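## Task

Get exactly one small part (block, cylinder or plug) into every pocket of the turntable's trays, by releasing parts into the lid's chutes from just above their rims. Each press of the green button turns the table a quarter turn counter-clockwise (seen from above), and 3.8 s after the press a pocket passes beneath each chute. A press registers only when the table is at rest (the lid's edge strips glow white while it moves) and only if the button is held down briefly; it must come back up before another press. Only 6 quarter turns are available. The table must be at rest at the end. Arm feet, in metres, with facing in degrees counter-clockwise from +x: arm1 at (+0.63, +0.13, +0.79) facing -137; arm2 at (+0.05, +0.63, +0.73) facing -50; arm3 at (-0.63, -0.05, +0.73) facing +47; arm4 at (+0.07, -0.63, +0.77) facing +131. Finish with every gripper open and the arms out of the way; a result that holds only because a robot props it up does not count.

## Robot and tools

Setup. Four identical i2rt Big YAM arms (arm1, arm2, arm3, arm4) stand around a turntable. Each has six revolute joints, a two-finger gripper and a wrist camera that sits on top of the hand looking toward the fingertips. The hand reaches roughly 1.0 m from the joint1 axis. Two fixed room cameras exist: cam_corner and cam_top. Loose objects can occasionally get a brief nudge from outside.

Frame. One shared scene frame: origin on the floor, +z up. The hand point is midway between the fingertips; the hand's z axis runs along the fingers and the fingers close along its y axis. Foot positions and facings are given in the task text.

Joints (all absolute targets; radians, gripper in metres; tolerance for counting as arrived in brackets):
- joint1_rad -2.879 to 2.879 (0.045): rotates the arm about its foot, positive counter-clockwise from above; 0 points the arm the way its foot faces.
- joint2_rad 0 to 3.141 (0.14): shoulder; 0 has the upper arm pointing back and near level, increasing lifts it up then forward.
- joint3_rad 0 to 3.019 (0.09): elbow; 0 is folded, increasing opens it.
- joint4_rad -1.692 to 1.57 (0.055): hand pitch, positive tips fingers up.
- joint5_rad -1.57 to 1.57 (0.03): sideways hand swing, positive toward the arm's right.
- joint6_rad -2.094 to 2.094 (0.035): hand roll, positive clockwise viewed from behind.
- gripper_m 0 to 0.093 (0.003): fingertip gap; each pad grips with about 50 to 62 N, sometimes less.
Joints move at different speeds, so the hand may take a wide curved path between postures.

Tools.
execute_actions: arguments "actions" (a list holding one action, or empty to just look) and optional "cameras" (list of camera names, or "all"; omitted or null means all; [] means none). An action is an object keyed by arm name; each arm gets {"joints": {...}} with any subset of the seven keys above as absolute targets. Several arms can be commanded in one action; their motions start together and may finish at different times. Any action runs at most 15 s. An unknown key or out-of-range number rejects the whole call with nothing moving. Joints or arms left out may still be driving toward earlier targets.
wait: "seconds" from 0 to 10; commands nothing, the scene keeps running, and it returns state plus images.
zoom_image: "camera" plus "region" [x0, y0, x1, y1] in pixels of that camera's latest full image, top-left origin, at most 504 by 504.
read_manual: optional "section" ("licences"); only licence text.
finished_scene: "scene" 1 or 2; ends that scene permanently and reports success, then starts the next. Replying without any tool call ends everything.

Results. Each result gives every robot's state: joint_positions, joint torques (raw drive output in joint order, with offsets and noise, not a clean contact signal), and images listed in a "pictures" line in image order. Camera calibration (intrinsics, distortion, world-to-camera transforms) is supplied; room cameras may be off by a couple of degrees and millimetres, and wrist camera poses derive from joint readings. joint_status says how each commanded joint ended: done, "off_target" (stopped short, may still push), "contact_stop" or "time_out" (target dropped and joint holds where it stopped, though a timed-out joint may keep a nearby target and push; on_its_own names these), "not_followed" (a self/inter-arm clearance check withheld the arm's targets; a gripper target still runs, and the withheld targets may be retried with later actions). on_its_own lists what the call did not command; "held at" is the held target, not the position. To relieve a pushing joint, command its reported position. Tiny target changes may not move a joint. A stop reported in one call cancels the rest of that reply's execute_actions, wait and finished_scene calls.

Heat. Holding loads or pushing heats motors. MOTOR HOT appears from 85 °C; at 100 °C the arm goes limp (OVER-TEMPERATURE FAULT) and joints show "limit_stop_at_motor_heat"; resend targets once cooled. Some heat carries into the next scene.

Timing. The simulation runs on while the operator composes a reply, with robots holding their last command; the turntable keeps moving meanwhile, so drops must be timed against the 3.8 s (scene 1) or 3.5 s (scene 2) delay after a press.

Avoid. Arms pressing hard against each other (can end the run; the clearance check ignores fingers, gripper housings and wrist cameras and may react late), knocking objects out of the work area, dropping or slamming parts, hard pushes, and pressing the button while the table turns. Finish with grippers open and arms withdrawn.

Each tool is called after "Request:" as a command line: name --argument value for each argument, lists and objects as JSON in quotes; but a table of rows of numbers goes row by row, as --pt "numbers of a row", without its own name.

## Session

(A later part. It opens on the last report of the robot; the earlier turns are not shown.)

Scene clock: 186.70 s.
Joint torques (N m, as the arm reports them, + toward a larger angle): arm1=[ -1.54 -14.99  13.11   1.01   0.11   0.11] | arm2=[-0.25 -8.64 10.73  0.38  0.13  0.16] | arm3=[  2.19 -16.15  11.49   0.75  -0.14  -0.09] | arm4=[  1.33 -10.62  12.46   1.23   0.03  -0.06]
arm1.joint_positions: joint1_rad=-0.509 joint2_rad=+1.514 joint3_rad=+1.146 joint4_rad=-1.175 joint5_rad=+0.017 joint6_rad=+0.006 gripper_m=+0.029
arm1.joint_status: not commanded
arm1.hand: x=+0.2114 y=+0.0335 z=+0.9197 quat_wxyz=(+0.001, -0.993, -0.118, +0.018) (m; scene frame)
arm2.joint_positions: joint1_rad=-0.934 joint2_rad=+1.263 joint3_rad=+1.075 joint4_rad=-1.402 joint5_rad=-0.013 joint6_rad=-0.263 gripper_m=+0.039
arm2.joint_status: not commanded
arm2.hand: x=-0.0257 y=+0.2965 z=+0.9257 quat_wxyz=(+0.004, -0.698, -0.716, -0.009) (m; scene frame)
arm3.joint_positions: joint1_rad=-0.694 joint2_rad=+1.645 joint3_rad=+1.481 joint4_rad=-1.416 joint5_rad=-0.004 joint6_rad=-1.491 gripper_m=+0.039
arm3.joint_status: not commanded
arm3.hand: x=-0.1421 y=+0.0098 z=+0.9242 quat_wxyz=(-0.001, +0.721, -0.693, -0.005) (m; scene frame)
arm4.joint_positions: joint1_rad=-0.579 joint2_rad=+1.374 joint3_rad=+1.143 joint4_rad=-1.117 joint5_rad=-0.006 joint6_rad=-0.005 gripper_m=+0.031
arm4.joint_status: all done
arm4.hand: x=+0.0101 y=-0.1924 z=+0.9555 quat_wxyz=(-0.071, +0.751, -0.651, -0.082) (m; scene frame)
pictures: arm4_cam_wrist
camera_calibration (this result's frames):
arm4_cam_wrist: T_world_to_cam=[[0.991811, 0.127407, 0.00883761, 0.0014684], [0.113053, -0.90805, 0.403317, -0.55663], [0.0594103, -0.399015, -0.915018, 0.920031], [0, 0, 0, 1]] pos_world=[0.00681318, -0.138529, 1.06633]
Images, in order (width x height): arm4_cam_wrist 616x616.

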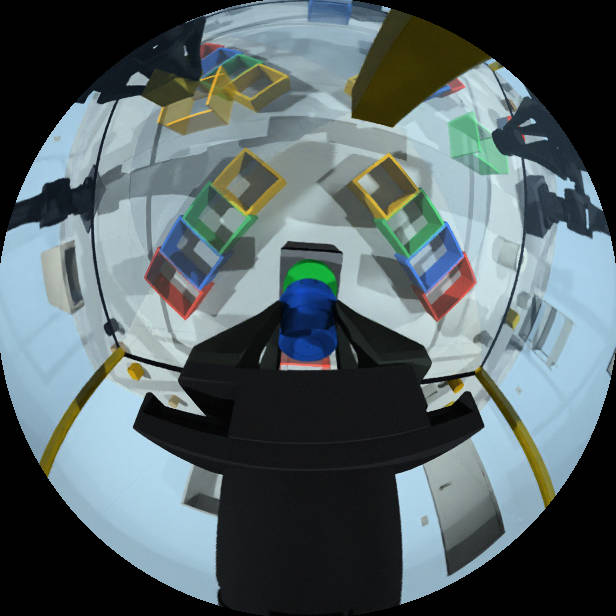

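Request:
execute_actions --actions '[{"arm4":{"joints":{"joint2_rad":1.5}}}]' --cameras '["cam_top"]'

Request:
execute_actions --actions '[{"arm4":{"joints":{"joint1_rad":-0.552,"joint2_rad":1.195,"joint3_rad":0.94,"joint4_rad":-1.315}}}]' --cameras '["cam_top","arm4_cam_wrist"]'

Request:
wait --seconds 1.5

Request:
wait --seconds 1

Scene clock: 193.43 s.
Joint torques (N m, as the arm reports them, + toward a larger angle): arm1=[ -1.48 -15.01  13.1    1.02   0.11   0.11] | arm2=[-0.02 -8.71 10.74  0.41  0.13  0.15] | arm3=[  2.4  -15.98  11.5    0.74  -0.11  -0.11] | arm4=[ 1.62 -8.72  9.53  1.06  0.03 -0.07]
arm1.joint_positions: joint1_rad=-0.509 joint2_rad=+1.514 joint3_rad=+1.146 joint4_rad=-1.175 joint5_rad=+0.017 joint6_rad=+0.006 gripper_m=+0.029
arm1.joint_status: not commanded
arm1.hand: x=+0.2114 y=+0.0335 z=+0.9197 quat_wxyz=(+0.001, -0.993, -0.118, +0.018) (m; scene frame)
arm2.joint_positions: joint1_rad=-0.934 joint2_rad=+1.263 joint3_rad=+1.075 joint4_rad=-1.402 joint5_rad=-0.013 joint6_rad=-0.263 gripper_m=+0.039
arm2.joint_status: not commanded
arm2.hand: x=-0.0257 y=+0.2965 z=+0.9257 quat_wxyz=(+0.004, -0.698, -0.716, -0.009) (m; scene frame)
arm3.joint_positions: joint1_rad=-0.694 joint2_rad=+1.645 joint3_rad=+1.481 joint4_rad=-1.416 joint5_rad=-0.004 joint6_rad=-1.491 gripper_m=+0.039
arm3.joint_status: not commanded
arm3.hand: x=-0.1421 y=+0.0098 z=+0.9242 quat_wxyz=(-0.001, +0.721, -0.693, -0.005) (m; scene frame)
arm4.joint_positions: joint1_rad=-0.579 joint2_rad=+1.465 joint3_rad=+1.186 joint4_rad=-1.116 joint5_rad=-0.006 joint6_rad=-0.005 gripper_m=+0.031
arm4.joint_status: all done
arm4.hand: x=+0.0076 y=-0.1738 z=+0.9338 quat_wxyz=(-0.055, +0.753, -0.653, -0.064) (m; scene frame)
pictures: cam_top
Images, in order (width x height): cam_top 896x504.

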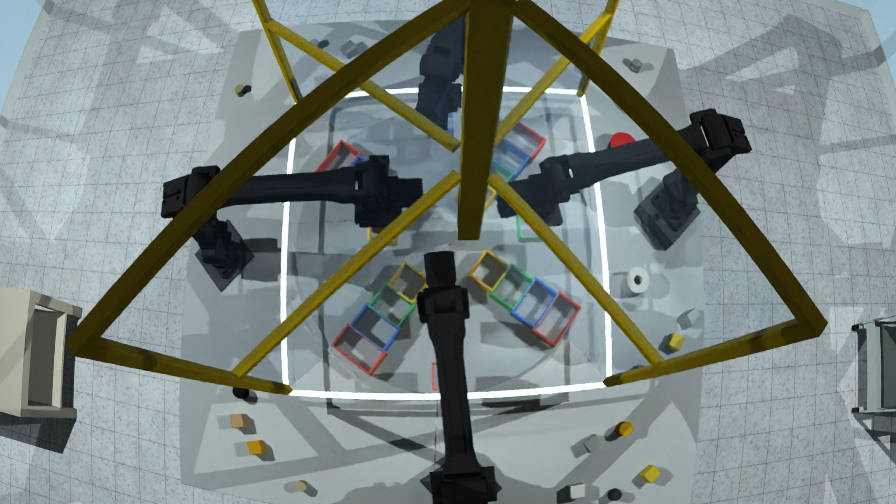

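Scene clock: 194.50 s.
Joint torques (N m, as the arm reports them, + toward a larger angle): arm1=[ -1.57 -15.01  13.08   1.     0.11   0.11] | arm2=[ 0.11 -8.78 10.75  0.4   0.13  0.14] | arm3=[  2.48 -15.97  11.57   0.71  -0.13  -0.08] | arm4=[ 0.86 -8.66  7.64 -0.18 -0.07 -0.08]
arm1.joint_positions: joint1_rad=-0.509 joint2_rad=+1.514 joint3_rad=+1.146 joint4_rad=-1.175 joint5_rad=+0.017 joint6_rad=+0.006 gripper_m=+0.029
arm1.joint_status: not commanded
arm1.hand: x=+0.2114 y=+0.0335 z=+0.9197 quat_wxyz=(+0.001, -0.993, -0.118, +0.018) (m; scene frame)
arm2.joint_positions: joint1_rad=-0.934 joint2_rad=+1.263 joint3_rad=+1.075 joint4_rad=-1.402 joint5_rad=-0.013 joint6_rad=-0.263 gripper_m=+0.039
arm2.joint_status: not commanded
arm2.hand: x=-0.0257 y=+0.2965 z=+0.9257 quat_wxyz=(+0.004, -0.698, -0.716, -0.009) (m; scene frame)
arm3.joint_positions: joint1_rad=-0.694 joint2_rad=+1.645 joint3_rad=+1.481 joint4_rad=-1.416 joint5_rad=-0.004 joint6_rad=-1.491 gripper_m=+0.039
arm3.joint_status: not commanded
arm3.hand: x=-0.1421 y=+0.0098 z=+0.9242 quat_wxyz=(-0.001, +0.721, -0.693, -0.005) (m; scene frame)
arm4.joint_positions: joint1_rad=-0.557 joint2_rad=+1.200 joint3_rad=+0.935 joint4_rad=-1.308 joint5_rad=-0.004 joint6_rad=-0.005 gripper_m=+0.031
arm4.joint_status: all done
arm4.hand: x=+0.0204 y=-0.3169 z=+0.9305 quat_wxyz=(+0.002, +0.763, -0.647, +0.003) (m; scene frame)
pictures: arm4_cam_wrist, cam_top
camera_calibration (this result's frames):
arm4_cam_wrist: T_world_to_cam=[[0.98848, 0.150846, 0.0123304, 0.0115725], [0.113729, -0.794065, 0.597098, -0.804921], [0.0998611, -0.588818, -0.802073, 0.680745], [0, 0, 0, 1]] pos_world=[0.012124, -0.240071, 1.02648]
Images, in order (width x height): arm4_cam_wrist 616x616, cam_top 896x504.

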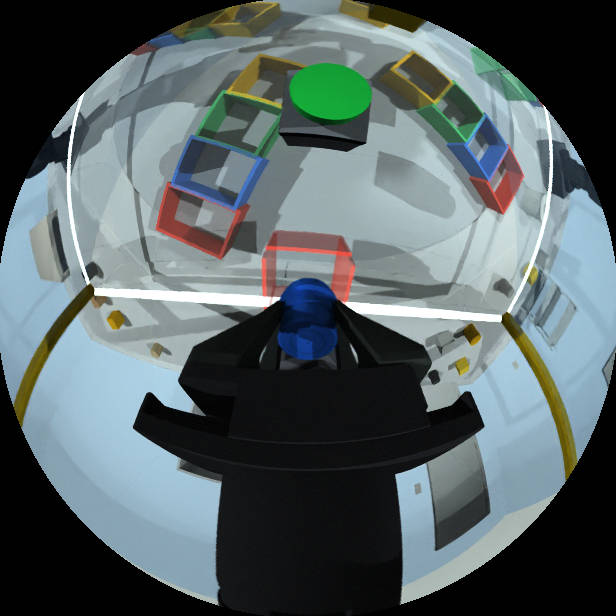

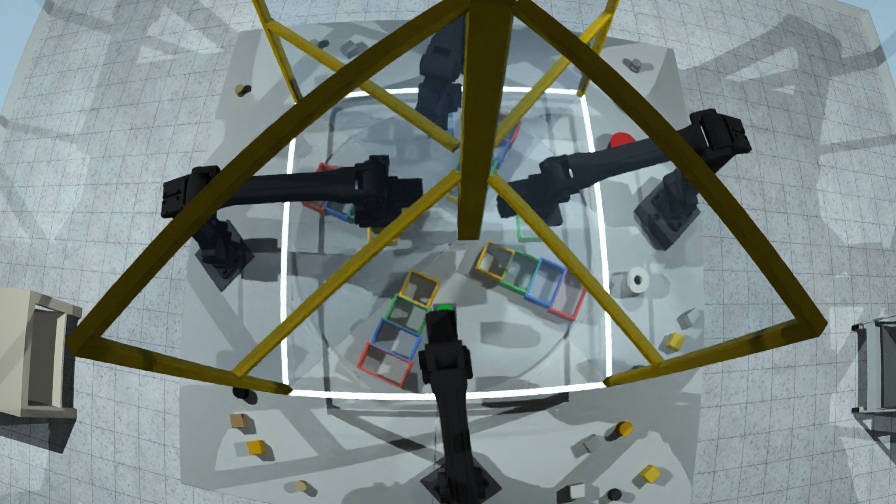

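Scene clock: 196.00 s.
Joint torques (N m, as the arm reports them, + toward a larger angle): arm1=[ -1.55 -14.97  13.07   1.     0.11   0.1 ] | arm2=[-0.1  -8.88 10.79  0.5   0.13  0.14] | arm3=[  2.61 -16.    11.53   0.63  -0.12  -0.1 ] | arm4=[ 1.11 -7.7   7.7  -0.33 -0.06 -0.06]
arm1.joint_positions: joint1_rad=-0.509 joint2_rad=+1.514 joint3_rad=+1.146 joint4_rad=-1.175 joint5_rad=+0.017 joint6_rad=+0.006 gripper_m=+0.029
arm1.joint_status: not commanded
arm1.hand: x=+0.2114 y=+0.0335 z=+0.9197 quat_wxyz=(+0.001, -0.993, -0.118, +0.018) (m; scene frame)
arm2.joint_positions: joint1_rad=-0.934 joint2_rad=+1.263 joint3_rad=+1.075 joint4_rad=-1.402 joint5_rad=-0.013 joint6_rad=-0.263 gripper_m=+0.039
arm2.joint_status: not commanded
arm2.hand: x=-0.0257 y=+0.2965 z=+0.9257 quat_wxyz=(+0.004, -0.698, -0.716, -0.009) (m; scene frame)
arm3.joint_positions: joint1_rad=-0.694 joint2_rad=+1.645 joint3_rad=+1.481 joint4_rad=-1.416 joint5_rad=-0.004 joint6_rad=-1.491 gripper_m=+0.039
arm3.joint_status: not commanded
arm3.hand: x=-0.1421 y=+0.0098 z=+0.9242 quat_wxyz=(-0.001, +0.721, -0.693, -0.005) (m; scene frame)
arm4.joint_positions: joint1_rad=-0.557 joint2_rad=+1.200 joint3_rad=+0.935 joint4_rad=-1.308 joint5_rad=-0.004 joint6_rad=-0.005 gripper_m=+0.031
arm4.joint_status: all done
arm4.hand: x=+0.0204 y=-0.3169 z=+0.9305 quat_wxyz=(+0.002, +0.763, -0.647, +0.003) (m; scene frame)
wait: 1.50 s; at rest by 0.27 s
pictures: arm1_cam_wrist, arm2_cam_wrist, arm3_cam_wrist, arm4_cam_wrist, cam_corner, cam_top
camera_calibration (this result's frames):
arm1_cam_wrist: T_world_to_cam=[[-0.223621, 0.974405, 0.0229777, -0.0113952], [0.806247, 0.171679, 0.56612, -0.694722], [0.547686, 0.145122, -0.824003, 0.759072], [0, 0, 0, 1]] pos_world=[0.141837, 0.0202151, 1.01904]
arm2_cam_wrist: T_world_to_cam=[[-0.999805, -0.0116534, -0.0159148, -0.00353249], [-0.0188707, 0.799983, 0.599726, -0.789098], [0.0057427, 0.59991, -0.800047, 0.686644], [0, 0, 0, 1]] pos_world=[-0.0223658, 0.219299, 1.02253]
arm3_cam_wrist: T_world_to_cam=[[0.999122, 0.0413456, 0.00680494, 0.135774], [0.0297327, -0.813979, 0.580134, -0.517128], [0.029525, -0.579422, -0.814493, 0.890138], [0, 0, 0, 1]] pos_world=[-0.14656, 0.0892204, 1.02409]
arm4_cam_wrist: T_world_to_cam=[[0.98848, 0.150846, 0.0123304, 0.0115725], [0.113729, -0.794065, 0.597098, -0.804921], [0.0998611, -0.588818, -0.802073, 0.680745], [0, 0, 0, 1]] pos_world=[0.012124, -0.240071, 1.02648]
Images, in order (width x height): arm1_cam_wrist 616x616, arm2_cam_wrist 616x616, arm3_cam_wrist 616x616, arm4_cam_wrist 616x616, cam_corner 896x504, cam_top 896x504.

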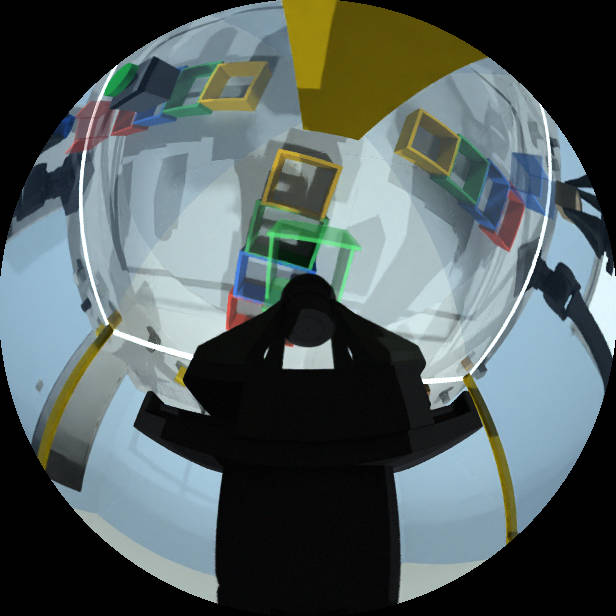

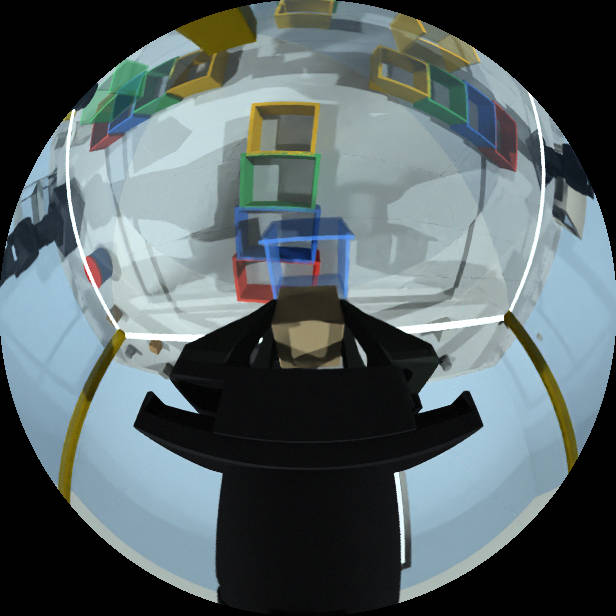

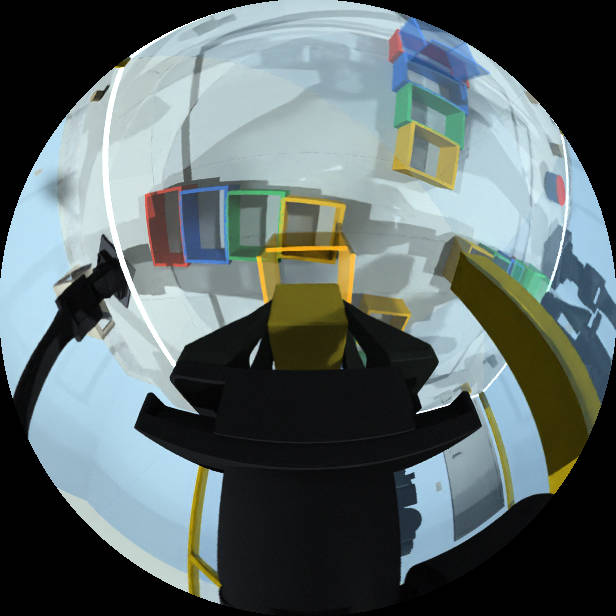

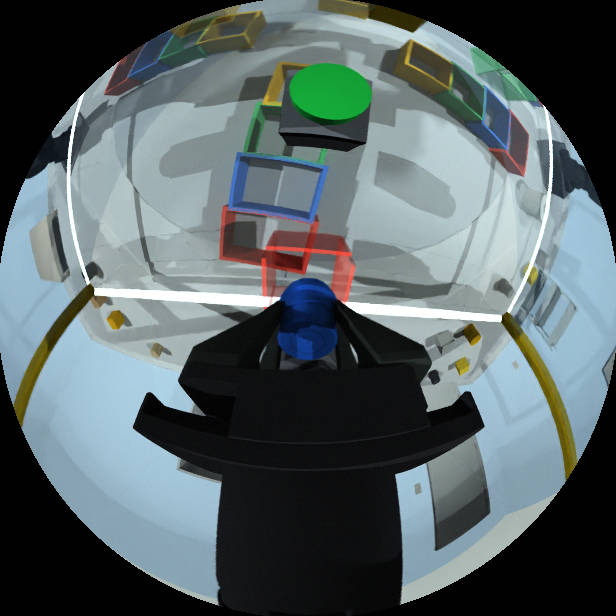

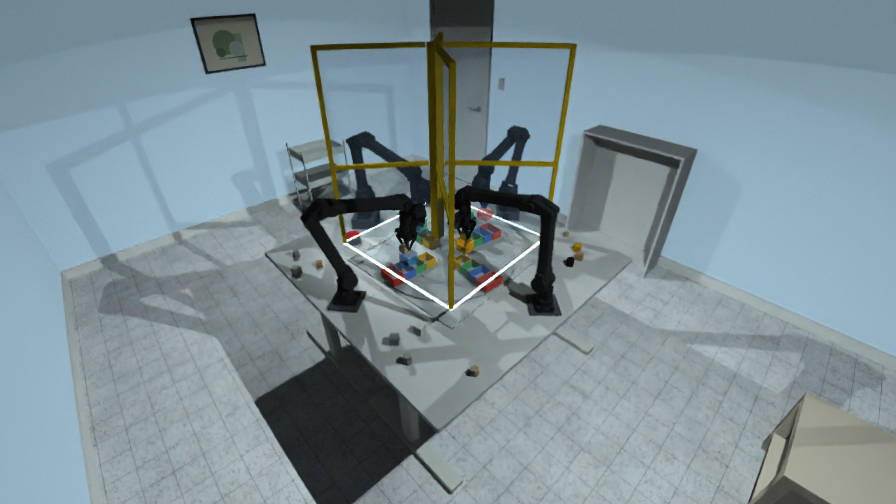

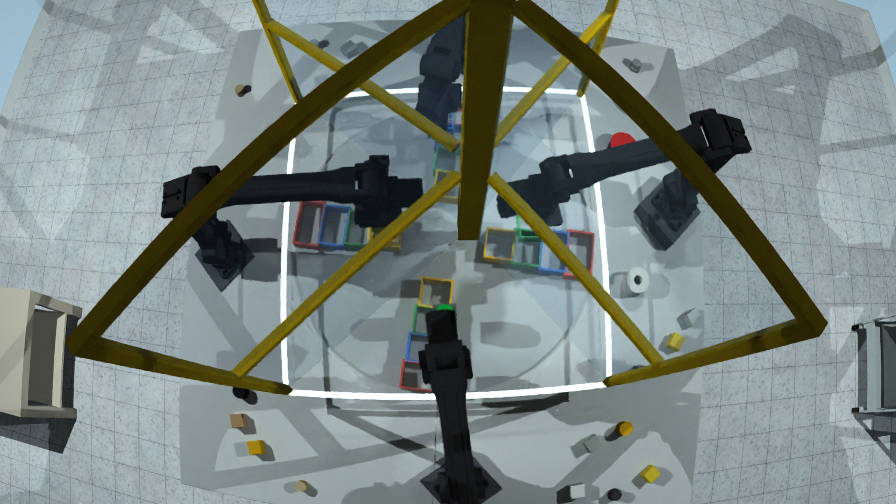

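Scene clock: 197.00 s.
Joint torques (N m, as the arm reports them, + toward a larger angle): arm1=[ -1.61 -14.96  13.09   0.99   0.11   0.11] | arm2=[-0.29 -8.75 10.77  0.44  0.13  0.15] | arm3=[  2.65 -16.32  11.55   0.74  -0.15  -0.09] | arm4=[ 1.68 -7.98  7.71 -0.12 -0.03 -0.06]
arm1.joint_positions: joint1_rad=-0.509 joint2_rad=+1.514 joint3_rad=+1.146 joint4_rad=-1.175 joint5_rad=+0.017 joint6_rad=+0.006 gripper_m=+0.029
arm1.joint_status: not commanded
arm1.hand: x=+0.2114 y=+0.0335 z=+0.9197 quat_wxyz=(+0.001, -0.993, -0.118, +0.018) (m; scene frame)
arm2.joint_positions: joint1_rad=-0.934 joint2_rad=+1.263 joint3_rad=+1.075 joint4_rad=-1.402 joint5_rad=-0.013 joint6_rad=-0.263 gripper_m=+0.039
arm2.joint_status: not commanded
arm2.hand: x=-0.0257 y=+0.2965 z=+0.9257 quat_wxyz=(+0.004, -0.698, -0.716, -0.009) (m; scene frame)
arm3.joint_positions: joint1_rad=-0.694 joint2_rad=+1.645 joint3_rad=+1.481 joint4_rad=-1.416 joint5_rad=-0.004 joint6_rad=-1.491 gripper_m=+0.039
arm3.joint_status: not commanded
arm3.hand: x=-0.1421 y=+0.0098 z=+0.9242 quat_wxyz=(-0.001, +0.721, -0.693, -0.005) (m; scene frame)
arm4.joint_positions: joint1_rad=-0.557 joint2_rad=+1.200 joint3_rad=+0.935 joint4_rad=-1.308 joint5_rad=-0.004 joint6_rad=-0.005 gripper_m=+0.031
arm4.joint_status: all done
arm4.hand: x=+0.0204 y=-0.3169 z=+0.9305 quat_wxyz=(+0.002, +0.763, -0.647, +0.003) (m; scene frame)
wait: 1.00 s; at rest by 0.27 s
pictures: arm1_cam_wrist, arm2_cam_wrist, arm3_cam_wrist, arm4_cam_wrist, cam_corner, cam_top
camera_calibration (this result's frames):
arm1_cam_wrist: T_world_to_cam=[[-0.223621, 0.974405, 0.0229777, -0.0113952], [0.806247, 0.171679, 0.56612, -0.694722], [0.547686, 0.145122, -0.824003, 0.759072], [0, 0, 0, 1]] pos_world=[0.141837, 0.0202151, 1.01904]
arm2_cam_wrist: T_world_to_cam=[[-0.999805, -0.0116534, -0.0159148, -0.00353249], [-0.0188707, 0.799983, 0.599726, -0.789098], [0.0057427, 0.59991, -0.800047, 0.686644], [0, 0, 0, 1]] pos_world=[-0.0223658, 0.219299, 1.02253]
arm3_cam_wrist: T_world_to_cam=[[0.999122, 0.0413456, 0.00680494, 0.135774], [0.0297327, -0.813979, 0.580134, -0.517128], [0.029525, -0.579422, -0.814493, 0.890138], [0, 0, 0, 1]] pos_world=[-0.14656, 0.0892204, 1.02409]
arm4_cam_wrist: T_world_to_cam=[[0.98848, 0.150846, 0.0123304, 0.0115725], [0.113729, -0.794065, 0.597098, -0.804921], [0.0998611, -0.588818, -0.802073, 0.680745], [0, 0, 0, 1]] pos_world=[0.012124, -0.240071, 1.02648]
Images, in order (width x height): arm1_cam_wrist 616x616, arm2_cam_wrist 616x616, arm3_cam_wrist 616x616, arm4_cam_wrist 616x616, cam_corner 896x504, cam_top 896x504.

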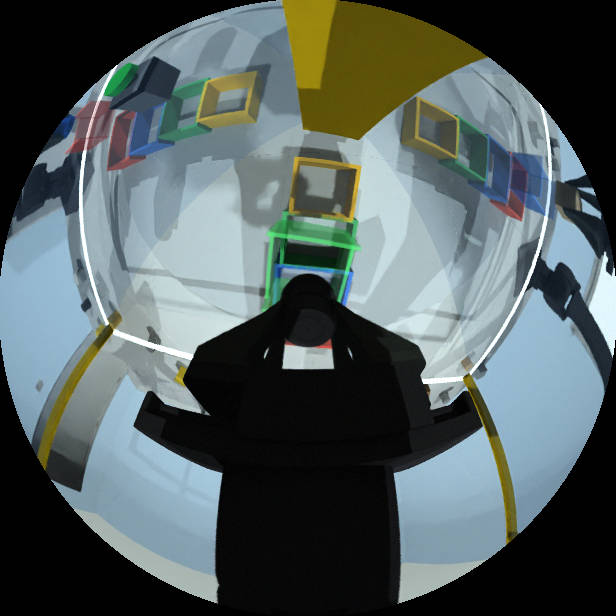

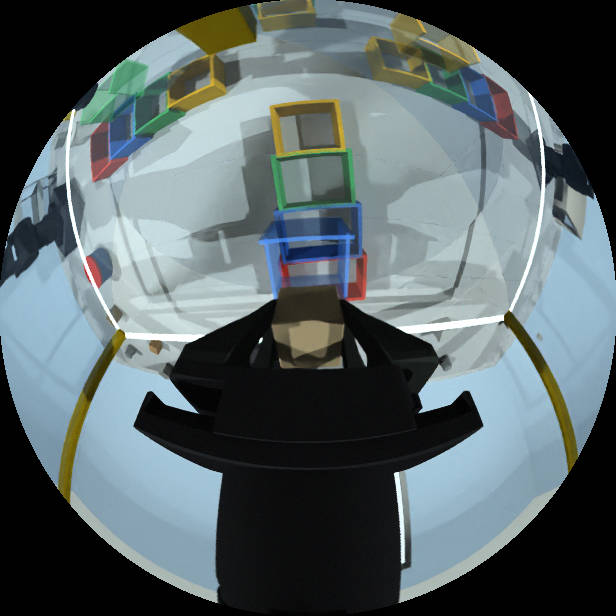

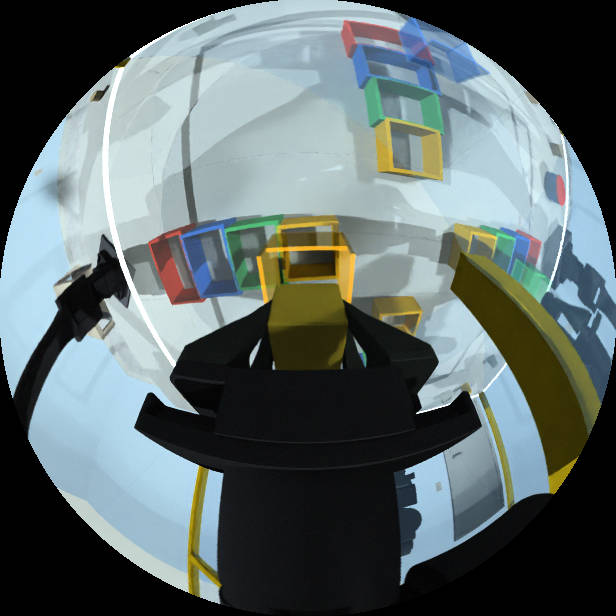

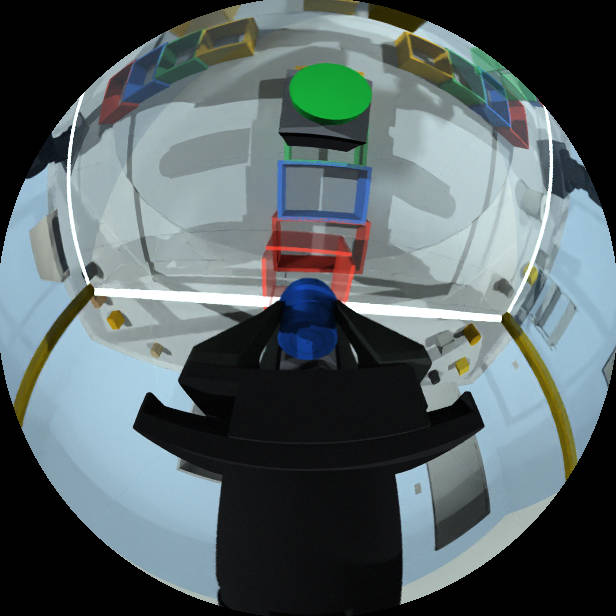

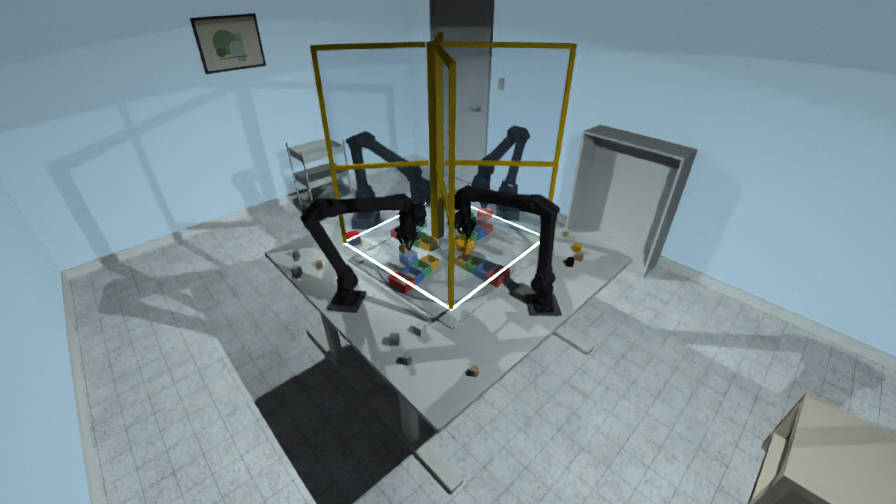

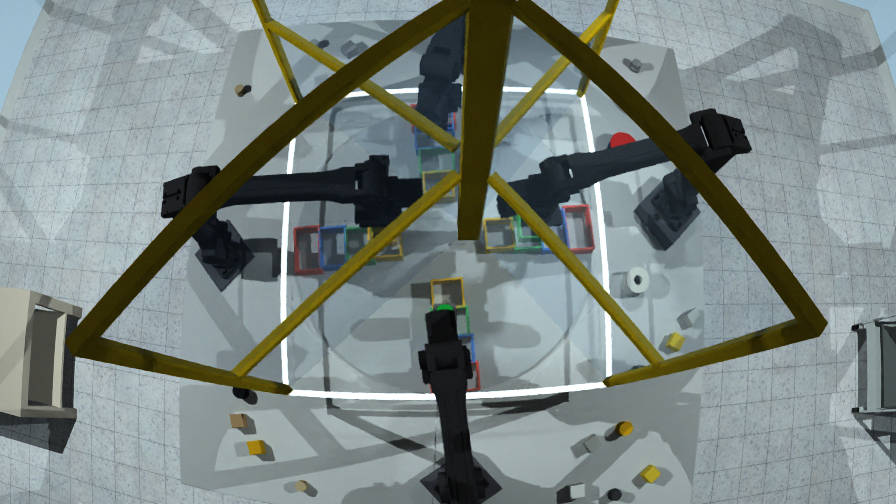

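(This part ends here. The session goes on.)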